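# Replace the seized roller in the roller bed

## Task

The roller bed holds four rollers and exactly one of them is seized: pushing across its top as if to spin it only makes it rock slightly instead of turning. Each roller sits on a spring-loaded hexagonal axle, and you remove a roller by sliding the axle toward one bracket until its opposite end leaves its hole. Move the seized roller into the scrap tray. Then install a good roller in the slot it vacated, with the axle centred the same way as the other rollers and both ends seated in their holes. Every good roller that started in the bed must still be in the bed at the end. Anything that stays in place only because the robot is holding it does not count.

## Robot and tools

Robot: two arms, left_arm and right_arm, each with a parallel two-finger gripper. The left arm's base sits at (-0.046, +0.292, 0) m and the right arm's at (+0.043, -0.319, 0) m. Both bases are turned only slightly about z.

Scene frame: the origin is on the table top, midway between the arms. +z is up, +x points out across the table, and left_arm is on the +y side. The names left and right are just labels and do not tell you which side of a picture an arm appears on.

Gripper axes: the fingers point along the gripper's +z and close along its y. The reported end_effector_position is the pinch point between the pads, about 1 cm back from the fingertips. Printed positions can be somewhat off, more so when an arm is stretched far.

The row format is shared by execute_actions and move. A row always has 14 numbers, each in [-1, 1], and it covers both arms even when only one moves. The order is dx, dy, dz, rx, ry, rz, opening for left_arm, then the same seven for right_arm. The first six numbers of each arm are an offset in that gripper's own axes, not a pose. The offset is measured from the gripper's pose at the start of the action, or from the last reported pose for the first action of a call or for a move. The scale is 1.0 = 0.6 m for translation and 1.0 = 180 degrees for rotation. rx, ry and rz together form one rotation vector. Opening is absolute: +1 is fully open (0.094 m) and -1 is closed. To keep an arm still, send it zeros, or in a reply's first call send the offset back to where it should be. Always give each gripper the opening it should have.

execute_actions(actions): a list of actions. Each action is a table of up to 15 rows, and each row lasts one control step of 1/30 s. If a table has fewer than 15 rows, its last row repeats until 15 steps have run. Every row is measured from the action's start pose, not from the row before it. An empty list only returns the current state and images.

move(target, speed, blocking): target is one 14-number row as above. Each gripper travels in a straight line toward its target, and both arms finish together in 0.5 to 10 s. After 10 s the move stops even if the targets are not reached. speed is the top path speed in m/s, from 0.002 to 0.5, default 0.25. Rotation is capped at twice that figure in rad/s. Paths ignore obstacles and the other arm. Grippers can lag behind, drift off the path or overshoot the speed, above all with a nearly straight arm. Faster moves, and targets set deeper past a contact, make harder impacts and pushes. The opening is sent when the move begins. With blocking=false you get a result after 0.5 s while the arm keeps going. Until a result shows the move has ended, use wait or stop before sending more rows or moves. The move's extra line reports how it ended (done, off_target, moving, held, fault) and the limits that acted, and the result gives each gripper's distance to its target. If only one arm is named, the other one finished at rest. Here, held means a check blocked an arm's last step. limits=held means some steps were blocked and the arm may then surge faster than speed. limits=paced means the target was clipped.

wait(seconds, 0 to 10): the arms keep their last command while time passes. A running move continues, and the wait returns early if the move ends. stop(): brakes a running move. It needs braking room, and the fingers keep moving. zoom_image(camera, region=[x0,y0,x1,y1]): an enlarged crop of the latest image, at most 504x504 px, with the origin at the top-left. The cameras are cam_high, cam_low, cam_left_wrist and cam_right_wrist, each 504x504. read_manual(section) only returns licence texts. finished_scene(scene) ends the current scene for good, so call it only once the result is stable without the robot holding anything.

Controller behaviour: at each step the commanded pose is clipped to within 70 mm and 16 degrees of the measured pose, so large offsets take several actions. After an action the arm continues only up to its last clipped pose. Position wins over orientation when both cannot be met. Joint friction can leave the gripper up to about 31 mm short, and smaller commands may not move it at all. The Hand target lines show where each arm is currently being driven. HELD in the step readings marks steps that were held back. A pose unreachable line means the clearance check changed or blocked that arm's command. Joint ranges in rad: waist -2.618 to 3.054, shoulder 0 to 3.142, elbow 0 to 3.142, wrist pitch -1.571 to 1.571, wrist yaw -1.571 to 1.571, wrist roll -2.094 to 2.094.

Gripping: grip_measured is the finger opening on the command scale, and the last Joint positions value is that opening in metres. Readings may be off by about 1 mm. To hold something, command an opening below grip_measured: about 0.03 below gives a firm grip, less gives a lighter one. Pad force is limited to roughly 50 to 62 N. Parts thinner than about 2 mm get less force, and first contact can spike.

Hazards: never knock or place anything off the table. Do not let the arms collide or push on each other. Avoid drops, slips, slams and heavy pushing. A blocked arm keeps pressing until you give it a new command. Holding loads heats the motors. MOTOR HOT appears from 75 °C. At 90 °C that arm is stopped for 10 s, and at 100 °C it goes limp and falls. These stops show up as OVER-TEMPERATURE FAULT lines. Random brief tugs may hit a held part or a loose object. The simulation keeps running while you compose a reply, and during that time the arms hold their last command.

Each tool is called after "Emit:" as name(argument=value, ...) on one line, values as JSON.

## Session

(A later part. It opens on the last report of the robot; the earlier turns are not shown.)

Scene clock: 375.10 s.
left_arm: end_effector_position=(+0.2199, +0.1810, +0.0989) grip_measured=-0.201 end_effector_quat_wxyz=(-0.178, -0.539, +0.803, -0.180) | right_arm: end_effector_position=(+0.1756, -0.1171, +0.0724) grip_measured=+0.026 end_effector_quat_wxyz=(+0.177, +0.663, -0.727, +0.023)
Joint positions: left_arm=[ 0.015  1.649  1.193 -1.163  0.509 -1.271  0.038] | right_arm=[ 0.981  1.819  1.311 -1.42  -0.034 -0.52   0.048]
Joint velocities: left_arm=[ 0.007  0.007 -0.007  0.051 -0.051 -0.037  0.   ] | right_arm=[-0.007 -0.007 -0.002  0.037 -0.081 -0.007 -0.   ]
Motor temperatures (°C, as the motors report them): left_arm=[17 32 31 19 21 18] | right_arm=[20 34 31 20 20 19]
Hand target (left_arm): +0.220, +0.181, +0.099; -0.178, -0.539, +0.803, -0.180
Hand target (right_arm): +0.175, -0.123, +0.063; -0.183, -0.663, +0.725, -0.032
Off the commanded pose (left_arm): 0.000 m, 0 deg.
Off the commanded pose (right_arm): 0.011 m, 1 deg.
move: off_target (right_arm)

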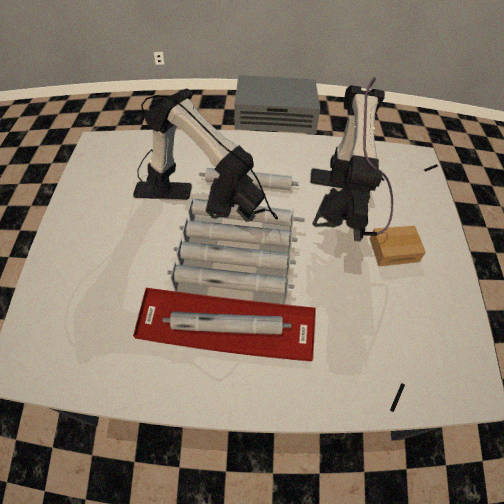

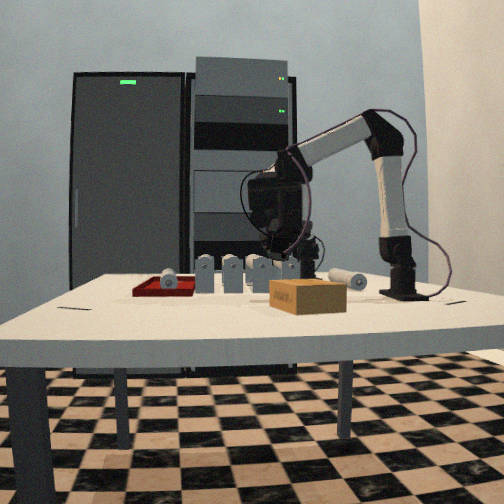

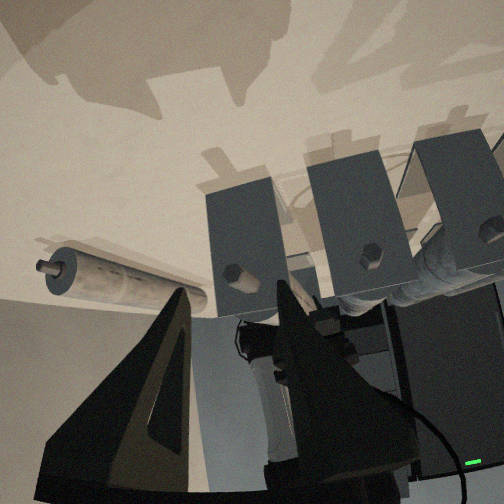

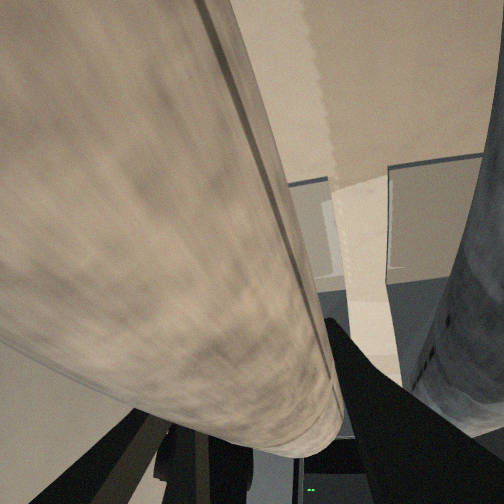

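Emit:
move(target=[-0.03,0,0.065,0,0,0,-1,0,0,0,0,0,0,-0.06], speed=0.03)

Emit:
move(target=[0.06,0,0.02,0,0,0,-1,0,0,0.03,0,0,0,-0.06], speed=0.008)

Emit:
zoom_image(camera="cam_high", region=[150,170,330,310])

Scene clock: 380.90 s.
left_arm: end_effector_position=(+0.2279, +0.1802, +0.0670) grip_measured=-0.995 end_effector_quat_wxyz=(-0.164, -0.536, +0.806, -0.191) | right_arm: end_effector_position=(+0.1755, -0.1170, +0.0724) grip_measured=+0.026 end_effector_quat_wxyz=(+0.177, +0.663, -0.727, +0.023)
Joint positions: left_arm=[ 0.015  1.682  1.099 -0.999  0.509 -1.273  0.   ] | right_arm=[ 0.981  1.819  1.311 -1.42  -0.035 -0.52   0.048]
Joint velocities: left_arm=[ 0.017 -0.007 -0.012 -0.051  0.051  0.081 -0.001] | right_arm=[ 0.007 -0.022  0.007 -0.022 -0.037  0.007  0.001]
Motor temperatures (°C, as the motors report them): left_arm=[17 32 31 19 21 18] | right_arm=[20 34 31 20 20 19]
Hand target (left_arm): +0.222, +0.177, +0.057; -0.177, -0.539, +0.803, -0.180
Hand target (right_arm): +0.176, -0.117, +0.072; -0.177, -0.663, +0.727, -0.023
Off the commanded pose (left_arm): 0.012 m, 2 deg.
Off the commanded pose (right_arm): 0.000 m, 0 deg.
move: off_target (left_arm)

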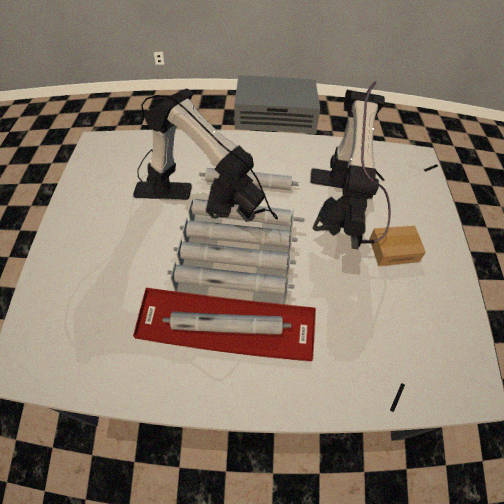

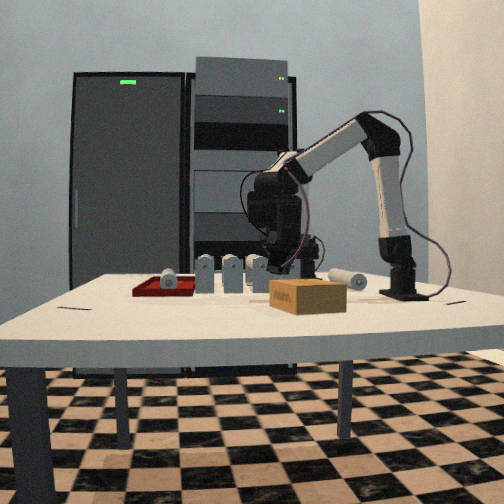

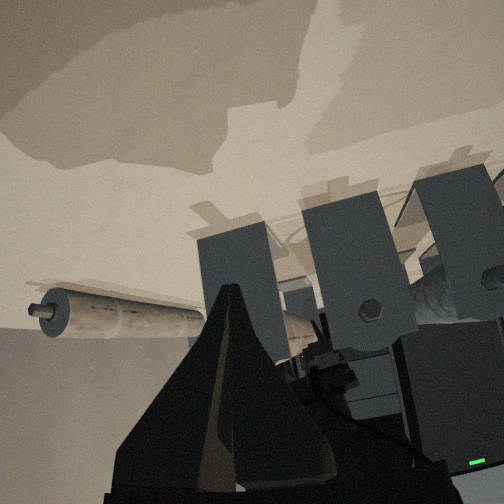

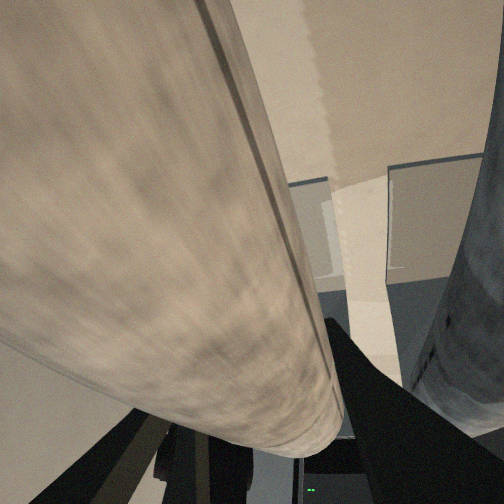

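Scene clock: 385.87 s.
left_arm: end_effector_position=(+0.2200, +0.1469, +0.0758) grip_measured=-0.996 end_effector_quat_wxyz=(-0.163, -0.535, +0.806, -0.194) | right_arm: end_effector_position=(+0.1751, -0.1170, +0.0667) grip_measured=+0.026 end_effector_quat_wxyz=(+0.166, +0.664, -0.729, +0.018)
Joint positions: left_arm=[-0.104  1.638  1.086 -0.957  0.509 -1.409  0.   ] | right_arm=[ 0.98   1.801  1.273 -1.376 -0.037 -0.521  0.048]
Joint velocities: left_arm=[ 0.002  0.017  0.007  0.066  0.022 -0.037 -0.   ] | right_arm=[ 0.027 -0.022  0.002  0.007 -0.022 -0.007 -0.001]
Motor temperatures (°C, as the motors report them): left_arm=[17 33 30 19 21 18] | right_arm=[20 34 30 20 20 19]
Hand target (left_arm): +0.214, +0.145, +0.074; -0.166, -0.536, +0.806, -0.192
Hand target (right_arm): +0.171, -0.122, +0.056; -0.177, -0.663, +0.727, -0.023
Off the commanded pose (left_arm): 0.007 m, 0 deg.
Off the commanded pose (right_arm): 0.013 m, 1 deg.
move: off_target (right_arm)

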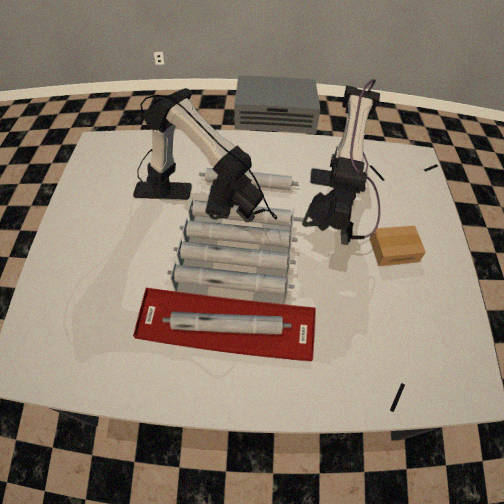

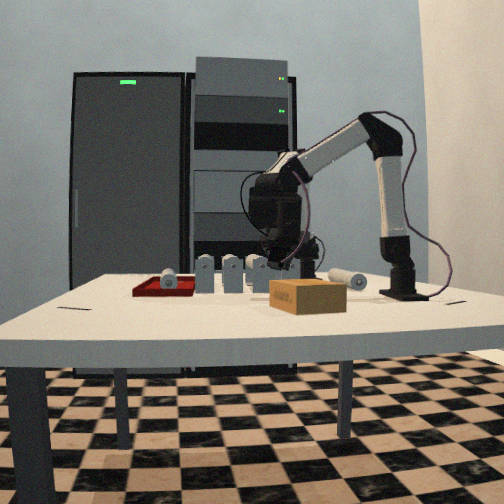

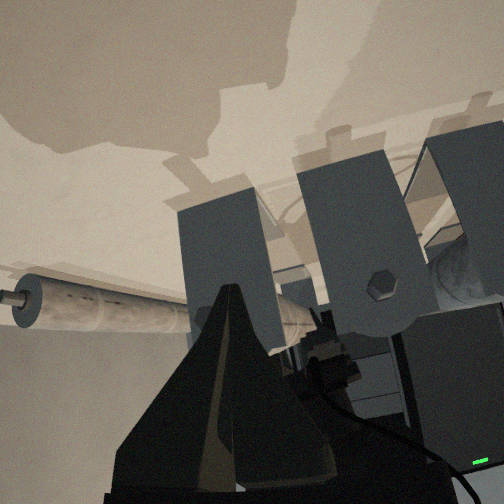

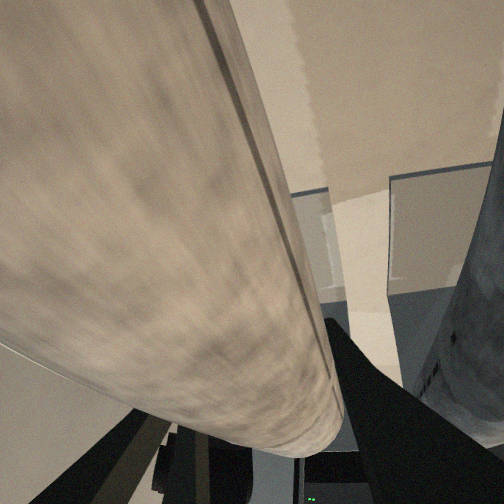

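Region (150, 170, 330, 310) of cam_high's 504x504 image, scaled by 2.800, with more detail than that image has.

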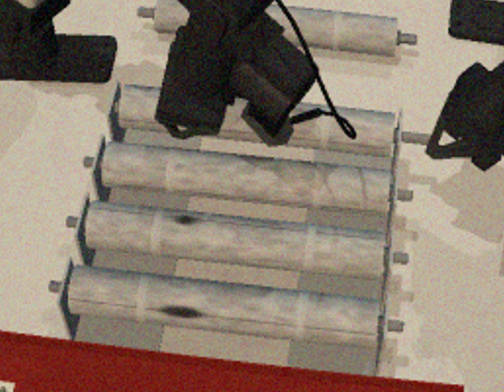

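Emit:
move(target=[0,0,-0.05,0,0,0,-1,0,0,0,0,0,0,-0.06], speed=0.05)

Emit:
move(target=[-0.01,0.03,0,0,0,0,-0.2,0,0,0,0,0,0,-0.06], speed=0.05)

Emit:
move(target=[-0.01,0,0.075,0,0,0,-0.2,0,0,0,0,0,0,-0.06], speed=0.03)

Emit:
move(target=[0,0,0,0,0,0,-0.9,0,0,0,0,0,0,-0.06])

Emit:
move(target=[0.05,0,0.025,0,0,0,-0.9,0,0,-0.035,0,0,0,-0.06], speed=0.008)

Emit:
zoom_image(camera="cam_high", region=[150,170,330,310])

Scene clock: 391.77 s.
left_arm: end_effector_position=(+0.2212, +0.1585, +0.0967) grip_measured=-0.996 end_effector_quat_wxyz=(-0.165, -0.536, +0.805, -0.191) | right_arm: end_effector_position=(+0.1752, -0.1170, +0.0669) grip_measured=+0.026 end_effector_quat_wxyz=(+0.165, +0.664, -0.729, +0.018)
Joint positions: left_arm=[-0.063  1.627  1.161 -1.075  0.509 -1.363  0.   ] | right_arm=[ 0.98   1.8    1.273 -1.376 -0.037 -0.521  0.048]
Joint velocities: left_arm=[ 0.007 -0.002  0.002  0.007  0.037 -0.037 -0.   ] | right_arm=[ 0.007  0.007  0.012 -0.007  0.007 -0.007  0.   ]
Motor temperatures (°C, as the motors report them): left_arm=[17 33 30 19 21 18] | right_arm=[20 33 30 20 20 19]
Hand target (left_arm): +0.222, +0.161, +0.102; -0.162, -0.535, +0.806, -0.194
Hand target (right_arm): +0.175, -0.117, +0.067; -0.166, -0.664, +0.729, -0.019
Off the commanded pose (left_arm): 0.006 m, 1 deg.
Off the commanded pose (right_arm): 0.000 m, 0 deg.
move: done

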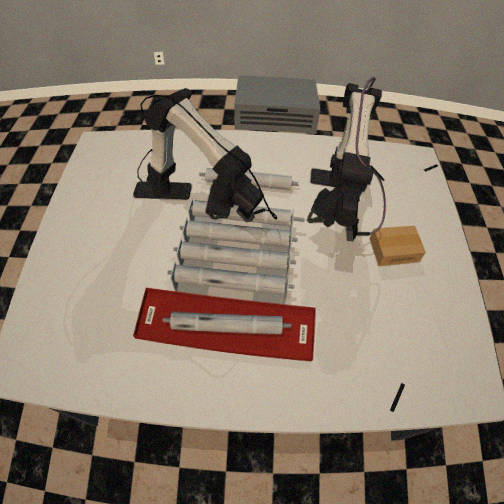

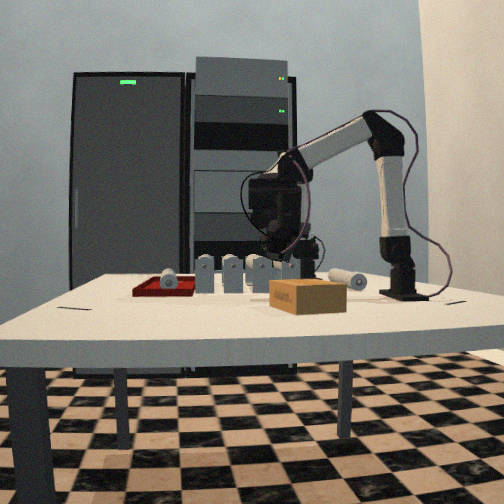

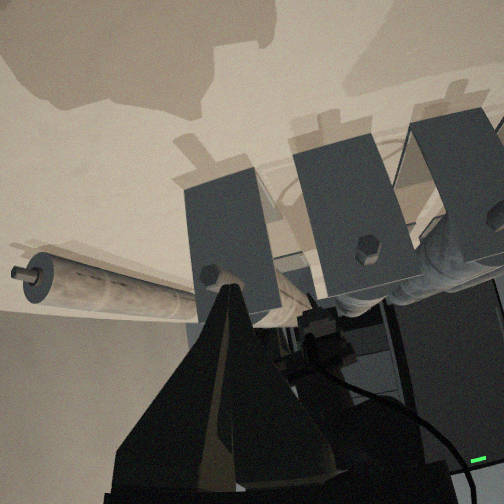

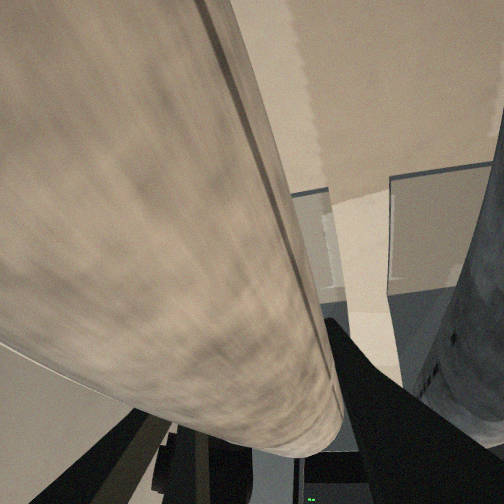

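Scene clock: 392.50 s.
left_arm: end_effector_position=(+0.2106, +0.1659, +0.0939) grip_measured=-0.201 end_effector_quat_wxyz=(-0.165, -0.536, +0.806, -0.190) | right_arm: end_effector_position=(+0.1752, -0.1170, +0.0669) grip_measured=+0.026 end_effector_quat_wxyz=(+0.165, +0.664, -0.729, +0.018)
Joint positions: left_arm=[-0.044  1.588  1.11  -1.073  0.509 -1.34   0.038] | right_arm=[ 0.98   1.8    1.273 -1.376 -0.037 -0.521  0.048]
Joint velocities: left_arm=[-0.002 -0.002  0.002  0.007  0.007 -0.051 -0.   ] | right_arm=[ 0.012 -0.007 -0.012 -0.022 -0.051 -0.022 -0.001]
Motor temperatures (°C, as the motors report them): left_arm=[17 33 30 19 21 18] | right_arm=[20 33 30 20 20 19]
Hand target (left_arm): +0.207, +0.170, +0.092; -0.165, -0.536, +0.806, -0.190
Hand target (right_arm): +0.175, -0.117, +0.067; -0.165, -0.664, +0.729, -0.018
Off the commanded pose (left_arm): 0.006 m, 0 deg.
Off the commanded pose (right_arm): 0.000 m, 0 deg.
move: done

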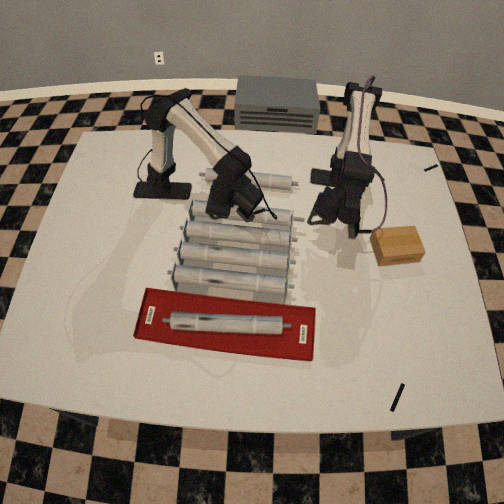

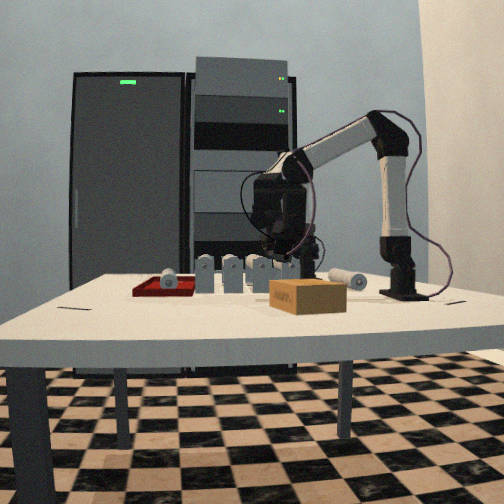

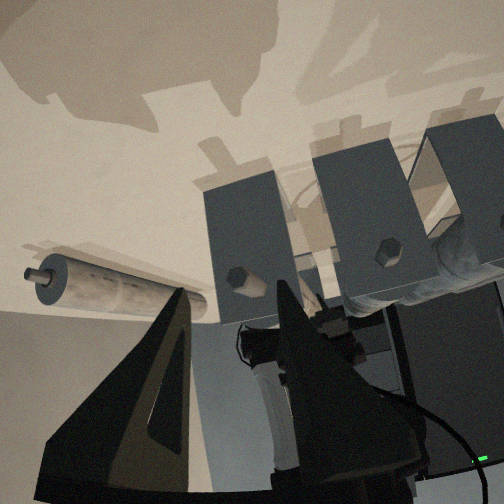

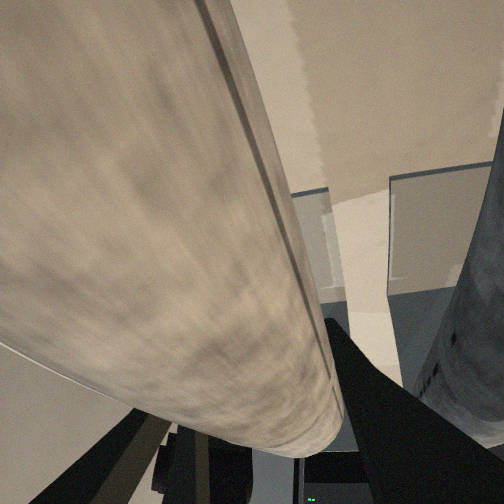

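Scene clock: 394.40 s.
left_arm: end_effector_position=(+0.2157, +0.1510, +0.0628) grip_measured=-0.201 end_effector_quat_wxyz=(-0.153, -0.532, +0.807, -0.203) | right_arm: end_effector_position=(+0.1752, -0.1170, +0.0669) grip_measured=+0.026 end_effector_quat_wxyz=(+0.165, +0.664, -0.729, +0.018)
Joint positions: left_arm=[-0.093  1.617  1.007 -0.879  0.509 -1.396  0.038] | right_arm=[ 0.98   1.8    1.273 -1.376 -0.037 -0.521  0.048]
Joint velocities: left_arm=[ 0.002  0.002 -0.002 -0.051 -0.051 -0.007  0.   ] | right_arm=[ 0.022  0.002 -0.002 -0.037  0.037  0.022 -0.001]
Motor temperatures (°C, as the motors report them): left_arm=[17 33 30 19 21 18] | right_arm=[20 33 30 20 20 19]
Hand target (left_arm): +0.209, +0.149, +0.052; -0.166, -0.536, +0.806, -0.190
Hand target (right_arm): +0.175, -0.117, +0.067; -0.165, -0.664, +0.729, -0.018
Off the commanded pose (left_arm): 0.013 m, 2 deg.
Off the commanded pose (right_arm): 0.000 m, 0 deg.
move: off_target (left_arm)

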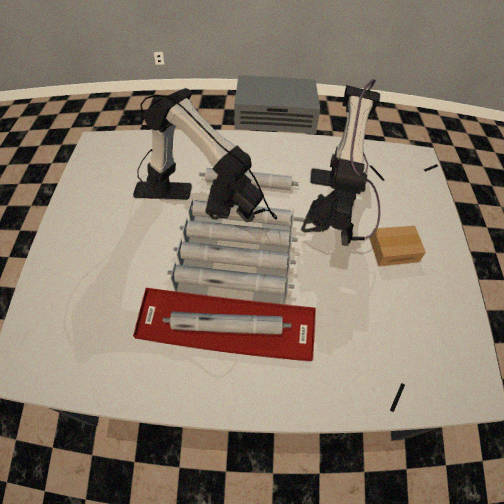

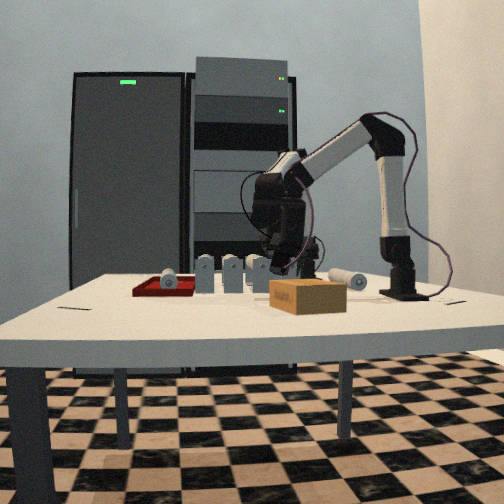

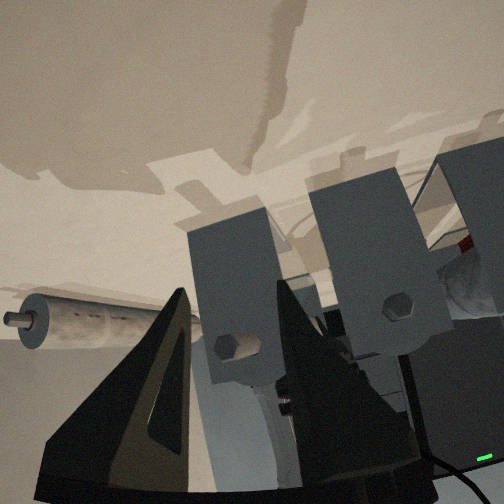

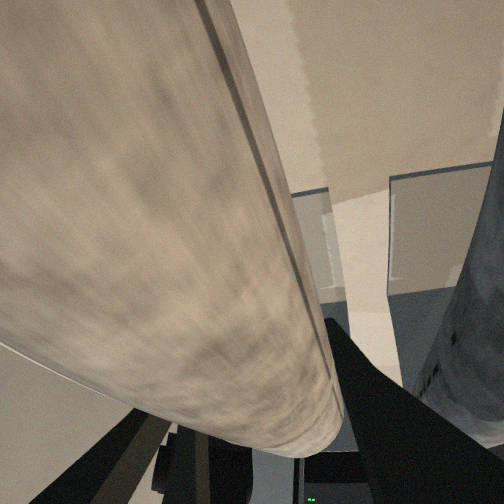

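Scene clock: 394.90 s.
left_arm: end_effector_position=(+0.2157, +0.1513, +0.0627) grip_measured=-0.898 end_effector_quat_wxyz=(-0.153, -0.532, +0.808, -0.203) | right_arm: end_effector_position=(+0.1752, -0.1170, +0.0669) grip_measured=+0.026 end_effector_quat_wxyz=(+0.165, +0.664, -0.729, +0.018)
Joint positions: left_arm=[-0.093  1.617  1.007 -0.879  0.507 -1.396  0.005] | right_arm=[ 0.98   1.8    1.273 -1.376 -0.037 -0.521  0.048]
Joint velocities: left_arm=[ 0.002  0.002 -0.007  0.037 -0.022  0.037 -0.   ] | right_arm=[ 0.002 -0.022  0.007  0.007  0.037  0.051  0.001]
Motor temperatures (°C, as the motors report them): left_arm=[17 33 30 19 21 18] | right_arm=[20 33 30 20 20 19]
Hand target (left_arm): +0.216, +0.151, +0.063; -0.153, -0.532, +0.807, -0.203
Hand target (right_arm): +0.175, -0.117, +0.067; -0.165, -0.664, +0.729, -0.018
Off the commanded pose (left_arm): 0.000 m, 0 deg.
Off the commanded pose (right_arm): 0.000 m, 0 deg.
move: done

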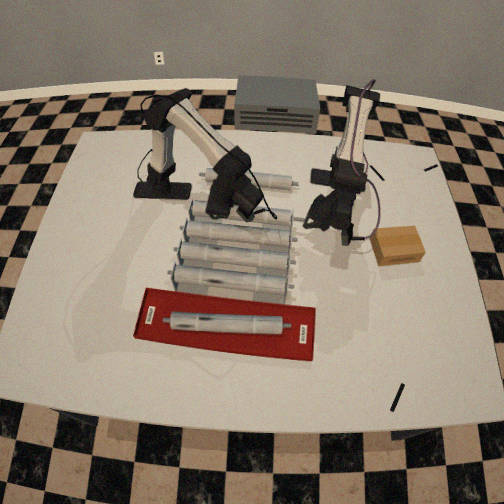

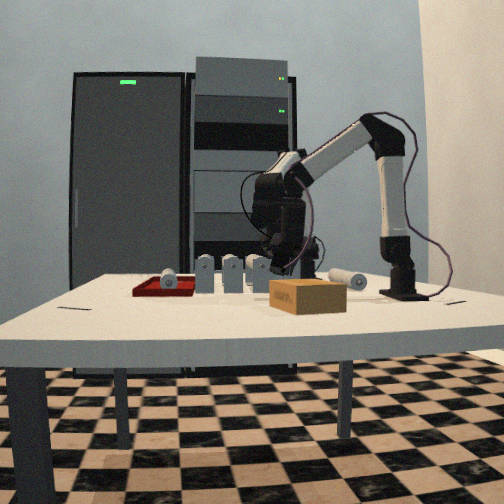

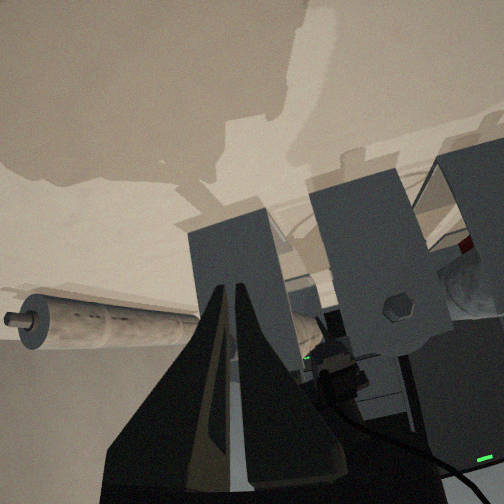

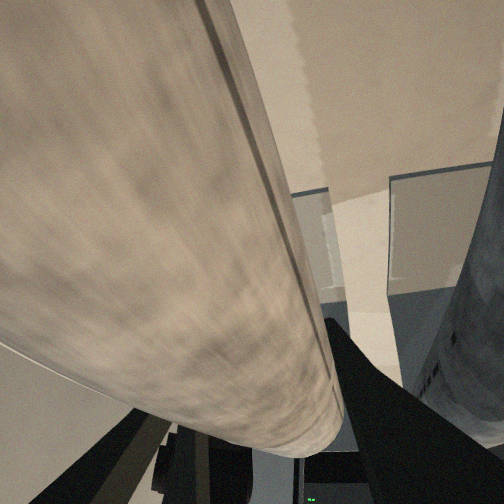

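Scene clock: 399.30 s.
left_arm: end_effector_position=(+0.2150, +0.1511, +0.0589) grip_measured=-0.899 end_effector_quat_wxyz=(-0.110, -0.554, +0.809, -0.161) | right_arm: end_effector_position=(+0.1764, -0.1166, +0.0724) grip_measured=+0.026 end_effector_quat_wxyz=(+0.172, +0.665, -0.726, +0.021)
Joint positions: left_arm=[-0.165  1.596  1.007 -0.868  0.376 -1.505  0.005] | right_arm=[ 0.98   1.812  1.306 -1.412 -0.034 -0.525  0.048]
Joint velocities: left_arm=[-0.007 -0.007 -0.007 -0.051  0.037  0.007  0.001] | right_arm=[ 0.002 -0.017 -0.007 -0.037  0.051 -0.007 -0.   ]
Motor temperatures (°C, as the motors report them): left_arm=[17 33 30 19 21 18] | right_arm=[20 33 30 20 20 19]
Hand target (left_arm): +0.203, +0.122, +0.065; -0.155, -0.532, +0.808, -0.199
Hand target (right_arm): +0.179, -0.112, +0.086; -0.164, -0.665, +0.729, -0.018
Off the commanded pose (left_arm): 0.033 m, 7 deg.
Off the commanded pose (right_arm): 0.016 m, 1 deg.
move: off_target (left_arm, right_arm)

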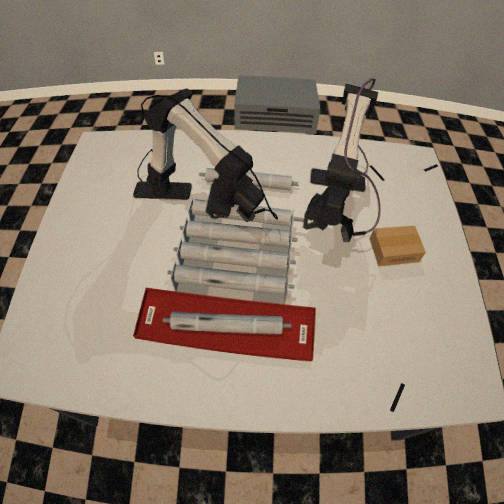

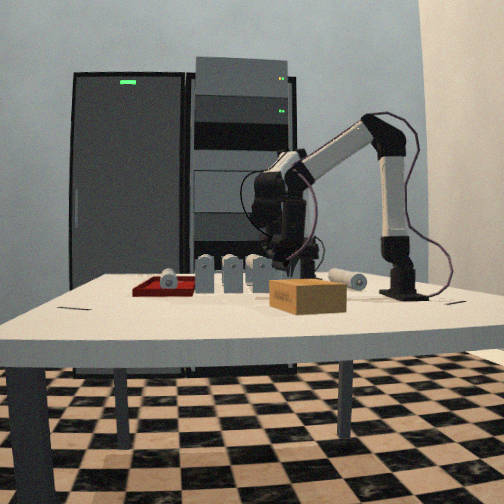

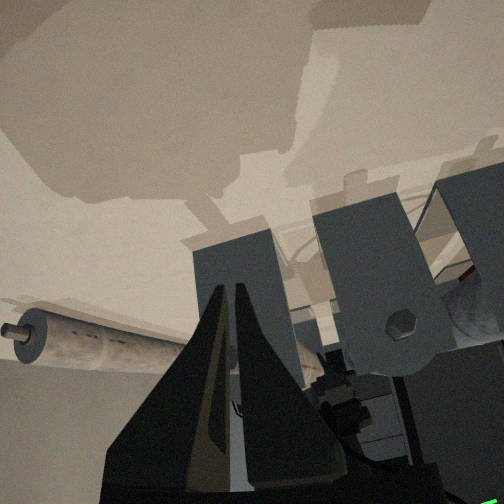

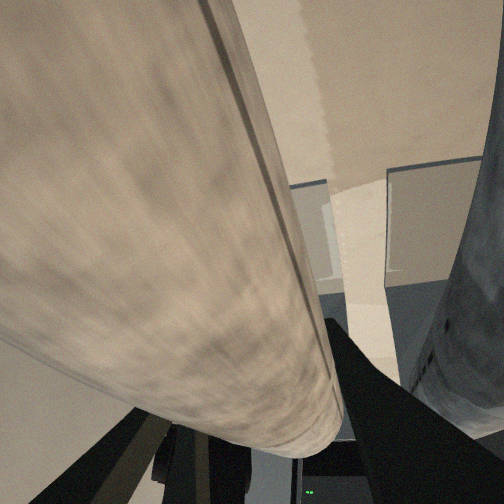

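Region (150, 170, 330, 310) of cam_high's 504x504 image, scaled by 2.800, with more detail than that image has.

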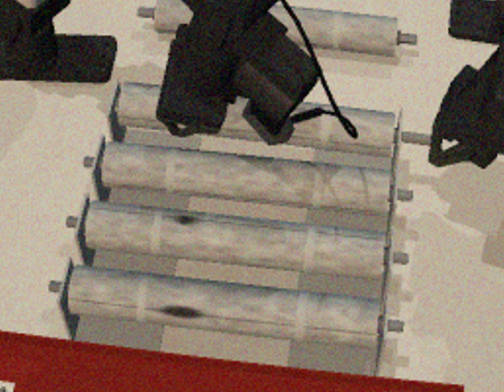

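Emit:
execute_actions(actions=[[[0.04,0,0,0,0,0,-0.9,0,0,-0.03,0,0,0,-0.06]],[[0.04,0,0,0,0,0,-0.9,0,0,-0.03,0,0,0,-0.06]],[[0.04,0,0,0,0,0,-0.9,0,-0.03,0,0,0,0,-0.06]],[[0.04,0,0,0,0,0,-0.9,0,0,0.025,0,0,0,-0.06]],[[0.04,0,0,0,0,0,-0.9,0,0,0.025,0,0,0,-0.06]],[[0.04,0,0,0,0,0,-0.9,0,0,0.025,0,0,0,-0.06]]])

Scene clock: 406.40 s.
left_arm: end_effector_position=(+0.2130, +0.1593, +0.0677) grip_measured=-0.899 end_effector_quat_wxyz=(+0.100, -0.616, +0.781, -0.025) | right_arm: end_effector_position=(+0.1766, -0.1171, +0.0659) grip_measured=+0.026 end_effector_quat_wxyz=(+0.179, +0.670, -0.721, -0.002)
Joint positions: left_arm=[-0.459  1.569  1.056 -0.943 -0.174 -1.902  0.005] | right_arm=[ 0.953  1.823  1.289 -1.39  -0.069 -0.573  0.048]
Joint velocities: left_arm=[-0.007 -0.012  0.002 -0.037 -0.051 -0.051  0.   ] | right_arm=[-0.002 -0.002 -0.007 -0.022  0.037  0.022 -0.   ]
Motor temperatures (°C, as the motors report them): left_arm=[18 33 30 19 22 18] | right_arm=[20 33 31 20 20 19]
Hand target (left_arm): +0.208, +0.137, +0.063; +0.065, -0.610, +0.788, -0.041
Hand target (right_arm): +0.173, -0.121, +0.056; +0.187, +0.668, -0.720, +0.000
Off the commanded pose (left_arm): 0.024 m, 5 deg.
Off the commanded pose (right_arm): 0.012 m, 1 deg.
Step readings (end_effector_position; steps 1 to 15: 1st action; 16 to 30: 2nd action; 31 to 45: 3rd action; 46 to 60: 4th action; 61 to 75: 5th action; 76 to 90: 6th action):
0: left_arm (+0.2150, +0.1512, +0.0589) | right_arm (+0.1764, -0.1166, +0.0724)
1: left_arm (+0.2147, +0.1513, +0.0587) | right_arm (+0.1765, -0.1166, +0.0729)
2: left_arm (+0.2146, +0.1517, +0.0586) | right_arm (+0.1766, -0.1166, +0.0739)
4: left_arm (+0.2147, +0.1525, +0.0587) | right_arm (+0.1768, -0.1167, +0.0748)
8: left_arm (+0.2148, +0.1530, +0.0587) | right_arm (+0.1771, -0.1167, +0.0760)
15: left_arm (+0.2148, +0.1530, +0.0587) | right_arm (+0.1770, -0.1167, +0.0761)
16: left_arm (+0.2146, +0.1529, +0.0584) | right_arm (+0.1773, -0.1167, +0.0767)
17: left_arm (+0.2145, +0.1533, +0.0584) | right_arm (+0.1774, -0.1167, +0.0777)
19: left_arm (+0.2147, +0.1540, +0.0586) | right_arm (+0.1777, -0.1168, +0.0790)
23: left_arm (+0.2148, +0.1545, +0.0587) | right_arm (+0.1780, -0.1169, +0.0802)
30: left_arm (+0.2145, +0.1548, +0.0586) | right_arm (+0.1780, -0.1168, +0.0804)
31: left_arm (+0.2143, +0.1546, +0.0584) | right_arm (+0.1785, -0.1174, +0.0796)
32: left_arm (+0.2145, +0.1549, +0.0586) | right_arm (+0.1786, -0.1173, +0.0796)
34: left_arm (+0.2146, +0.1556, +0.0589) | right_arm (+0.1784, -0.1173, +0.0796)
38: left_arm (+0.2146, +0.1563, +0.0592) | right_arm (+0.1784, -0.1173, +0.0797)
45: left_arm (+0.2145, +0.1564, +0.0592) | right_arm (+0.1784, -0.1172, +0.0797)
46: left_arm (+0.2142, +0.1563, +0.0593) | right_arm (+0.1776, -0.1175, +0.0787)
47: left_arm (+0.2144, +0.1566, +0.0598) | right_arm (+0.1775, -0.1175, +0.0778)
49: left_arm (+0.2145, +0.1574, +0.0604) | right_arm (+0.1775, -0.1173, +0.0769)
53: left_arm (+0.2145, +0.1579, +0.0611) | right_arm (+0.1774, -0.1173, +0.0750)
60: left_arm (+0.2144, +0.1579, +0.0612) | right_arm (+0.1773, -0.1173, +0.0741)
61: left_arm (+0.2144, +0.1579, +0.0615) | right_arm (+0.1771, -0.1174, +0.0732)
62: left_arm (+0.2145, +0.1581, +0.0622) | right_arm (+0.1770, -0.1173, +0.0719)
64: left_arm (+0.2147, +0.1587, +0.0631) | right_arm (+0.1769, -0.1172, +0.0706)
68: left_arm (+0.2148, +0.1592, +0.0636) | right_arm (+0.1768, -0.1171, +0.0692)
75: left_arm (+0.2146, +0.1593, +0.0637) | right_arm (+0.1768, -0.1171, +0.0691)
76: left_arm (+0.2144, +0.1593, +0.0638) | right_arm (+0.1767, -0.1172, +0.0686)
77: left_arm (+0.2144, +0.1592, +0.0647) | right_arm (+0.1766, -0.1172, +0.0678)
79: left_arm (+0.2139, +0.1594, +0.0662) | right_arm (+0.1766, -0.1172, +0.0664)
83: left_arm (+0.2132, +0.1593, +0.0675) | right_arm (+0.1766, -0.1171, +0.0659)
90: end_effector_position above

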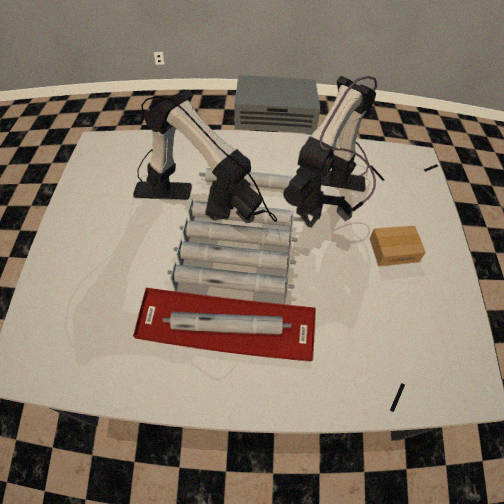

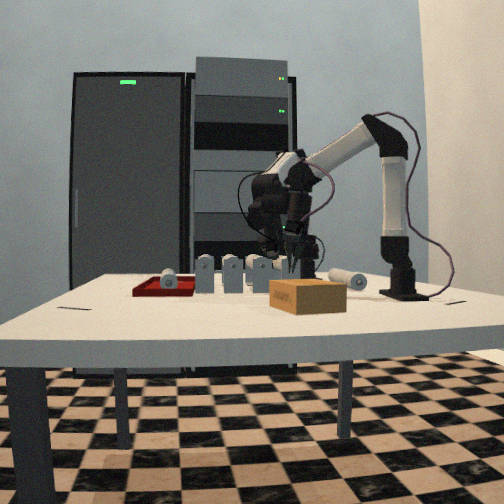

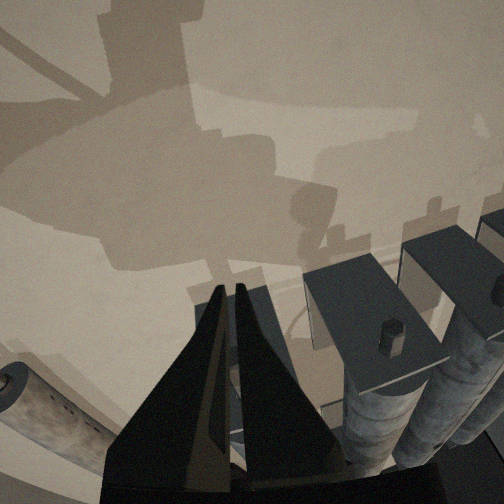

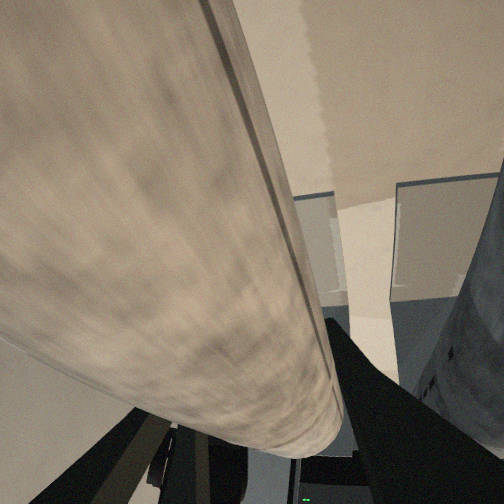

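Emit:
execute_actions(actions=[[[-0.03,0,0,0,0,0,-0.9,0,0.035,0.01,0,0,0,-0.06]],[[0,0,0,0,0,0,-0.9,0,0.03,0.01,0,0,0,-0.06]],[[0,0,0,0,0,0,-0.9,0,0.01,-0.025,0,0,0,-0.06]],[[0,0,0,0,0,0,-0.9,0,0.01,-0.025,0,0,0,-0.06]],[[0,0,0,0,0,0,-0.9,0,0.01,-0.025,0,0,0,-0.06]],[[0,0,0,0,0,0,-0.9,0,0.01,-0.025,0,0,0,-0.06]],[[0,0,0,0,0,0,-0.9,0,0.01,-0.025,0,0,0,-0.06]]])

Emit:
zoom_image(camera="cam_high", region=[150,170,330,310])

Scene clock: 415.93 s.
left_arm: end_effector_position=(+0.2204, +0.1737, +0.0718) grip_measured=-0.899 end_effector_quat_wxyz=(+0.104, -0.618, +0.779, -0.027) | right_arm: end_effector_position=(+0.1737, -0.1167, +0.0736) grip_measured=+0.026 end_effector_quat_wxyz=(-0.138, -0.659, +0.737, -0.062)
Joint positions: left_arm=[-0.404  1.554  1.056 -0.944 -0.174 -1.851  0.005] | right_arm=[ 1.04   1.763  1.264 -1.374  0.039 -0.431  0.048]
Joint velocities: left_arm=[ 0.002  0.012 -0.002 -0.022 -0.037  0.037 -0.   ] | right_arm=[-0.022 -0.002  0.012  0.022  0.007 -0.022 -0.001]
Motor temperatures (°C, as the motors report them): left_arm=[18 32 31 19 22 18] | right_arm=[20 33 31 20 20 19]
Hand target (left_arm): +0.220, +0.174, +0.072; +0.104, -0.618, +0.779, -0.027
Hand target (right_arm): +0.170, -0.112, +0.086; -0.138, -0.661, +0.736, -0.057
Off the commanded pose (left_arm): 0.000 m, 0 deg.
Off the commanded pose (right_arm): 0.015 m, 1 deg.
Step readings (end_effector_position; steps 1 to 15: 1st action; 16 to 30: 2nd action; 31 to 45: 3rd action; 46 to 60: 4th action; 61 to 75: 5th action; 76 to 90: 6th action; 91 to 105: 7th action):
0: left_arm (+0.2129, +0.1593, +0.0677) | right_arm (+0.1766, -0.1171, +0.0659)
1: left_arm (+0.2139, +0.1612, +0.0681) | right_arm (+0.1757, -0.1169, +0.0661)
2: left_arm (+0.2156, +0.1645, +0.0688) | right_arm (+0.1751, -0.1169, +0.0656)
4: left_arm (+0.2191, +0.1710, +0.0707) | right_arm (+0.1751, -0.1167, +0.0655)
8: left_arm (+0.2204, +0.1737, +0.0718) | right_arm (+0.1752, -0.1167, +0.0655)
15: left_arm (+0.2204, +0.1737, +0.0718) | right_arm (+0.1752, -0.1168, +0.0655)
16: left_arm (+0.2204, +0.1737, +0.0718) | right_arm (+0.1749, -0.1168, +0.0652)
17: left_arm (+0.2204, +0.1737, +0.0718) | right_arm (+0.1745, -0.1168, +0.0649)
19: left_arm (+0.2204, +0.1737, +0.0718) | right_arm (+0.1747, -0.1168, +0.0649)
23: left_arm (+0.2204, +0.1737, +0.0718) | right_arm (+0.1748, -0.1169, +0.0648)
30: left_arm (+0.2204, +0.1737, +0.0718) | right_arm (+0.1748, -0.1168, +0.0649)
31: left_arm (+0.2204, +0.1737, +0.0718) | right_arm (+0.1752, -0.1167, +0.0655)
32: left_arm (+0.2204, +0.1737, +0.0718) | right_arm (+0.1752, -0.1167, +0.0662)
34: left_arm (+0.2204, +0.1737, +0.0718) | right_arm (+0.1750, -0.1168, +0.0668)
38: left_arm (+0.2204, +0.1737, +0.0718) | right_arm (+0.1750, -0.1167, +0.0671)
45: left_arm (+0.2204, +0.1737, +0.0718) | right_arm (+0.1750, -0.1167, +0.0671)
46: left_arm (+0.2204, +0.1737, +0.0718) | right_arm (+0.1749, -0.1168, +0.0671)
47: left_arm (+0.2204, +0.1737, +0.0718) | right_arm (+0.1749, -0.1166, +0.0674)
49: left_arm (+0.2204, +0.1737, +0.0718) | right_arm (+0.1748, -0.1167, +0.0683)
53: left_arm (+0.2204, +0.1737, +0.0718) | right_arm (+0.1747, -0.1167, +0.0686)
60: left_arm (+0.2204, +0.1737, +0.0718) | right_arm (+0.1748, -0.1167, +0.0687)
61: left_arm (+0.2204, +0.1737, +0.0718) | right_arm (+0.1747, -0.1166, +0.0687)
62: left_arm (+0.2204, +0.1737, +0.0718) | right_arm (+0.1746, -0.1167, +0.0687)
64: left_arm (+0.2204, +0.1737, +0.0718) | right_arm (+0.1747, -0.1167, +0.0694)
68: left_arm (+0.2204, +0.1737, +0.0718) | right_arm (+0.1746, -0.1167, +0.0701)
75: left_arm (+0.2204, +0.1737, +0.0718) | right_arm (+0.1744, -0.1167, +0.0703)
76: left_arm (+0.2204, +0.1737, +0.0718) | right_arm (+0.1745, -0.1167, +0.0706)
77: left_arm (+0.2204, +0.1737, +0.0718) | right_arm (+0.1744, -0.1167, +0.0709)
79: left_arm (+0.2204, +0.1737, +0.0718) | right_arm (+0.1742, -0.1167, +0.0716)
83: left_arm (+0.2204, +0.1737, +0.0718) | right_arm (+0.1742, -0.1167, +0.0720)
90: left_arm (+0.2204, +0.1737, +0.0718) | right_arm (+0.1741, -0.1167, +0.0720)
91: left_arm (+0.2204, +0.1737, +0.0718) | right_arm (+0.1740, -0.1168, +0.0720)
92: left_arm (+0.2204, +0.1737, +0.0718) | right_arm (+0.1739, -0.1168, +0.0721)
94: left_arm (+0.2204, +0.1737, +0.0718) | right_arm (+0.1739, -0.1167, +0.0730)
98: left_arm (+0.2204, +0.1737, +0.0718) | right_arm (+0.1737, -0.1167, +0.0736)
105: end_effector_position above

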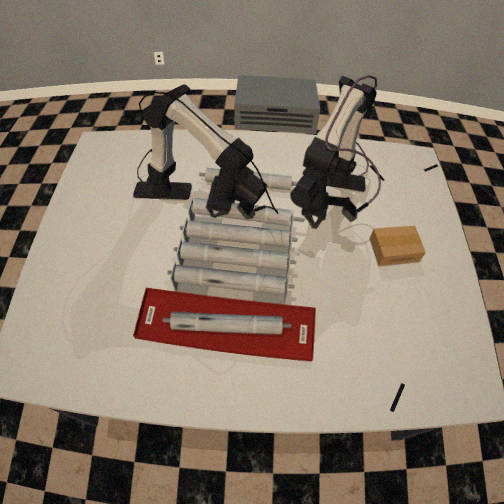

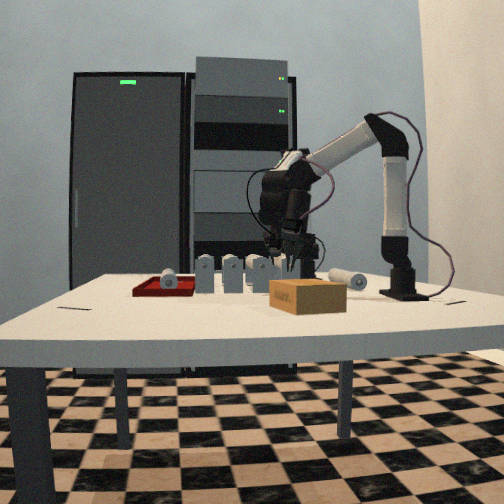

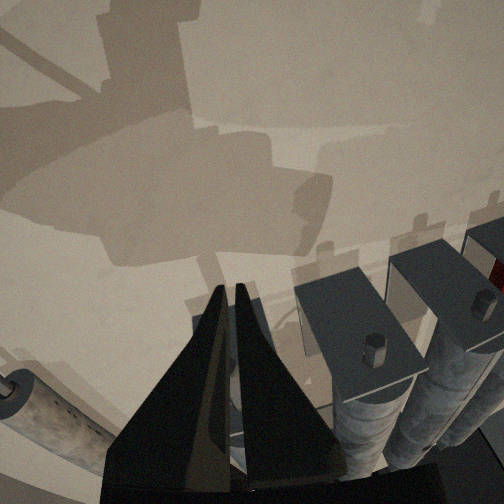

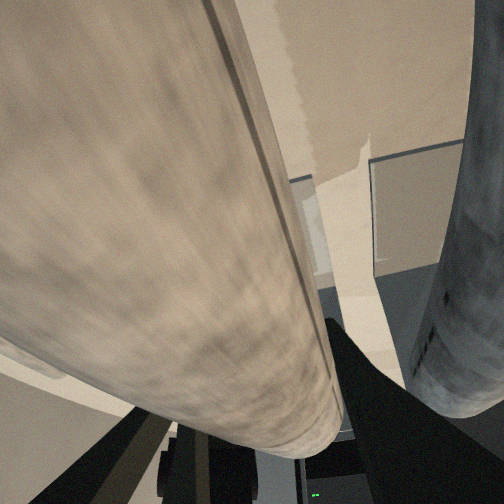

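Region (150, 170, 330, 310) of cam_high's 504x504 image, scaled by 2.800, with more detail than that image has.

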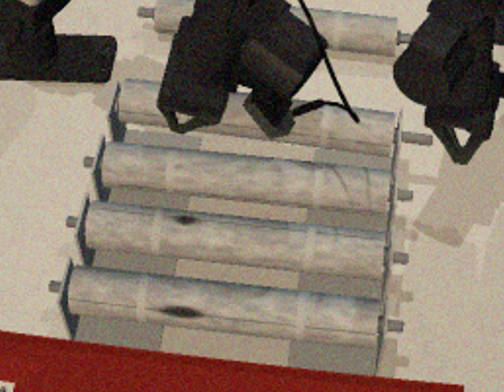

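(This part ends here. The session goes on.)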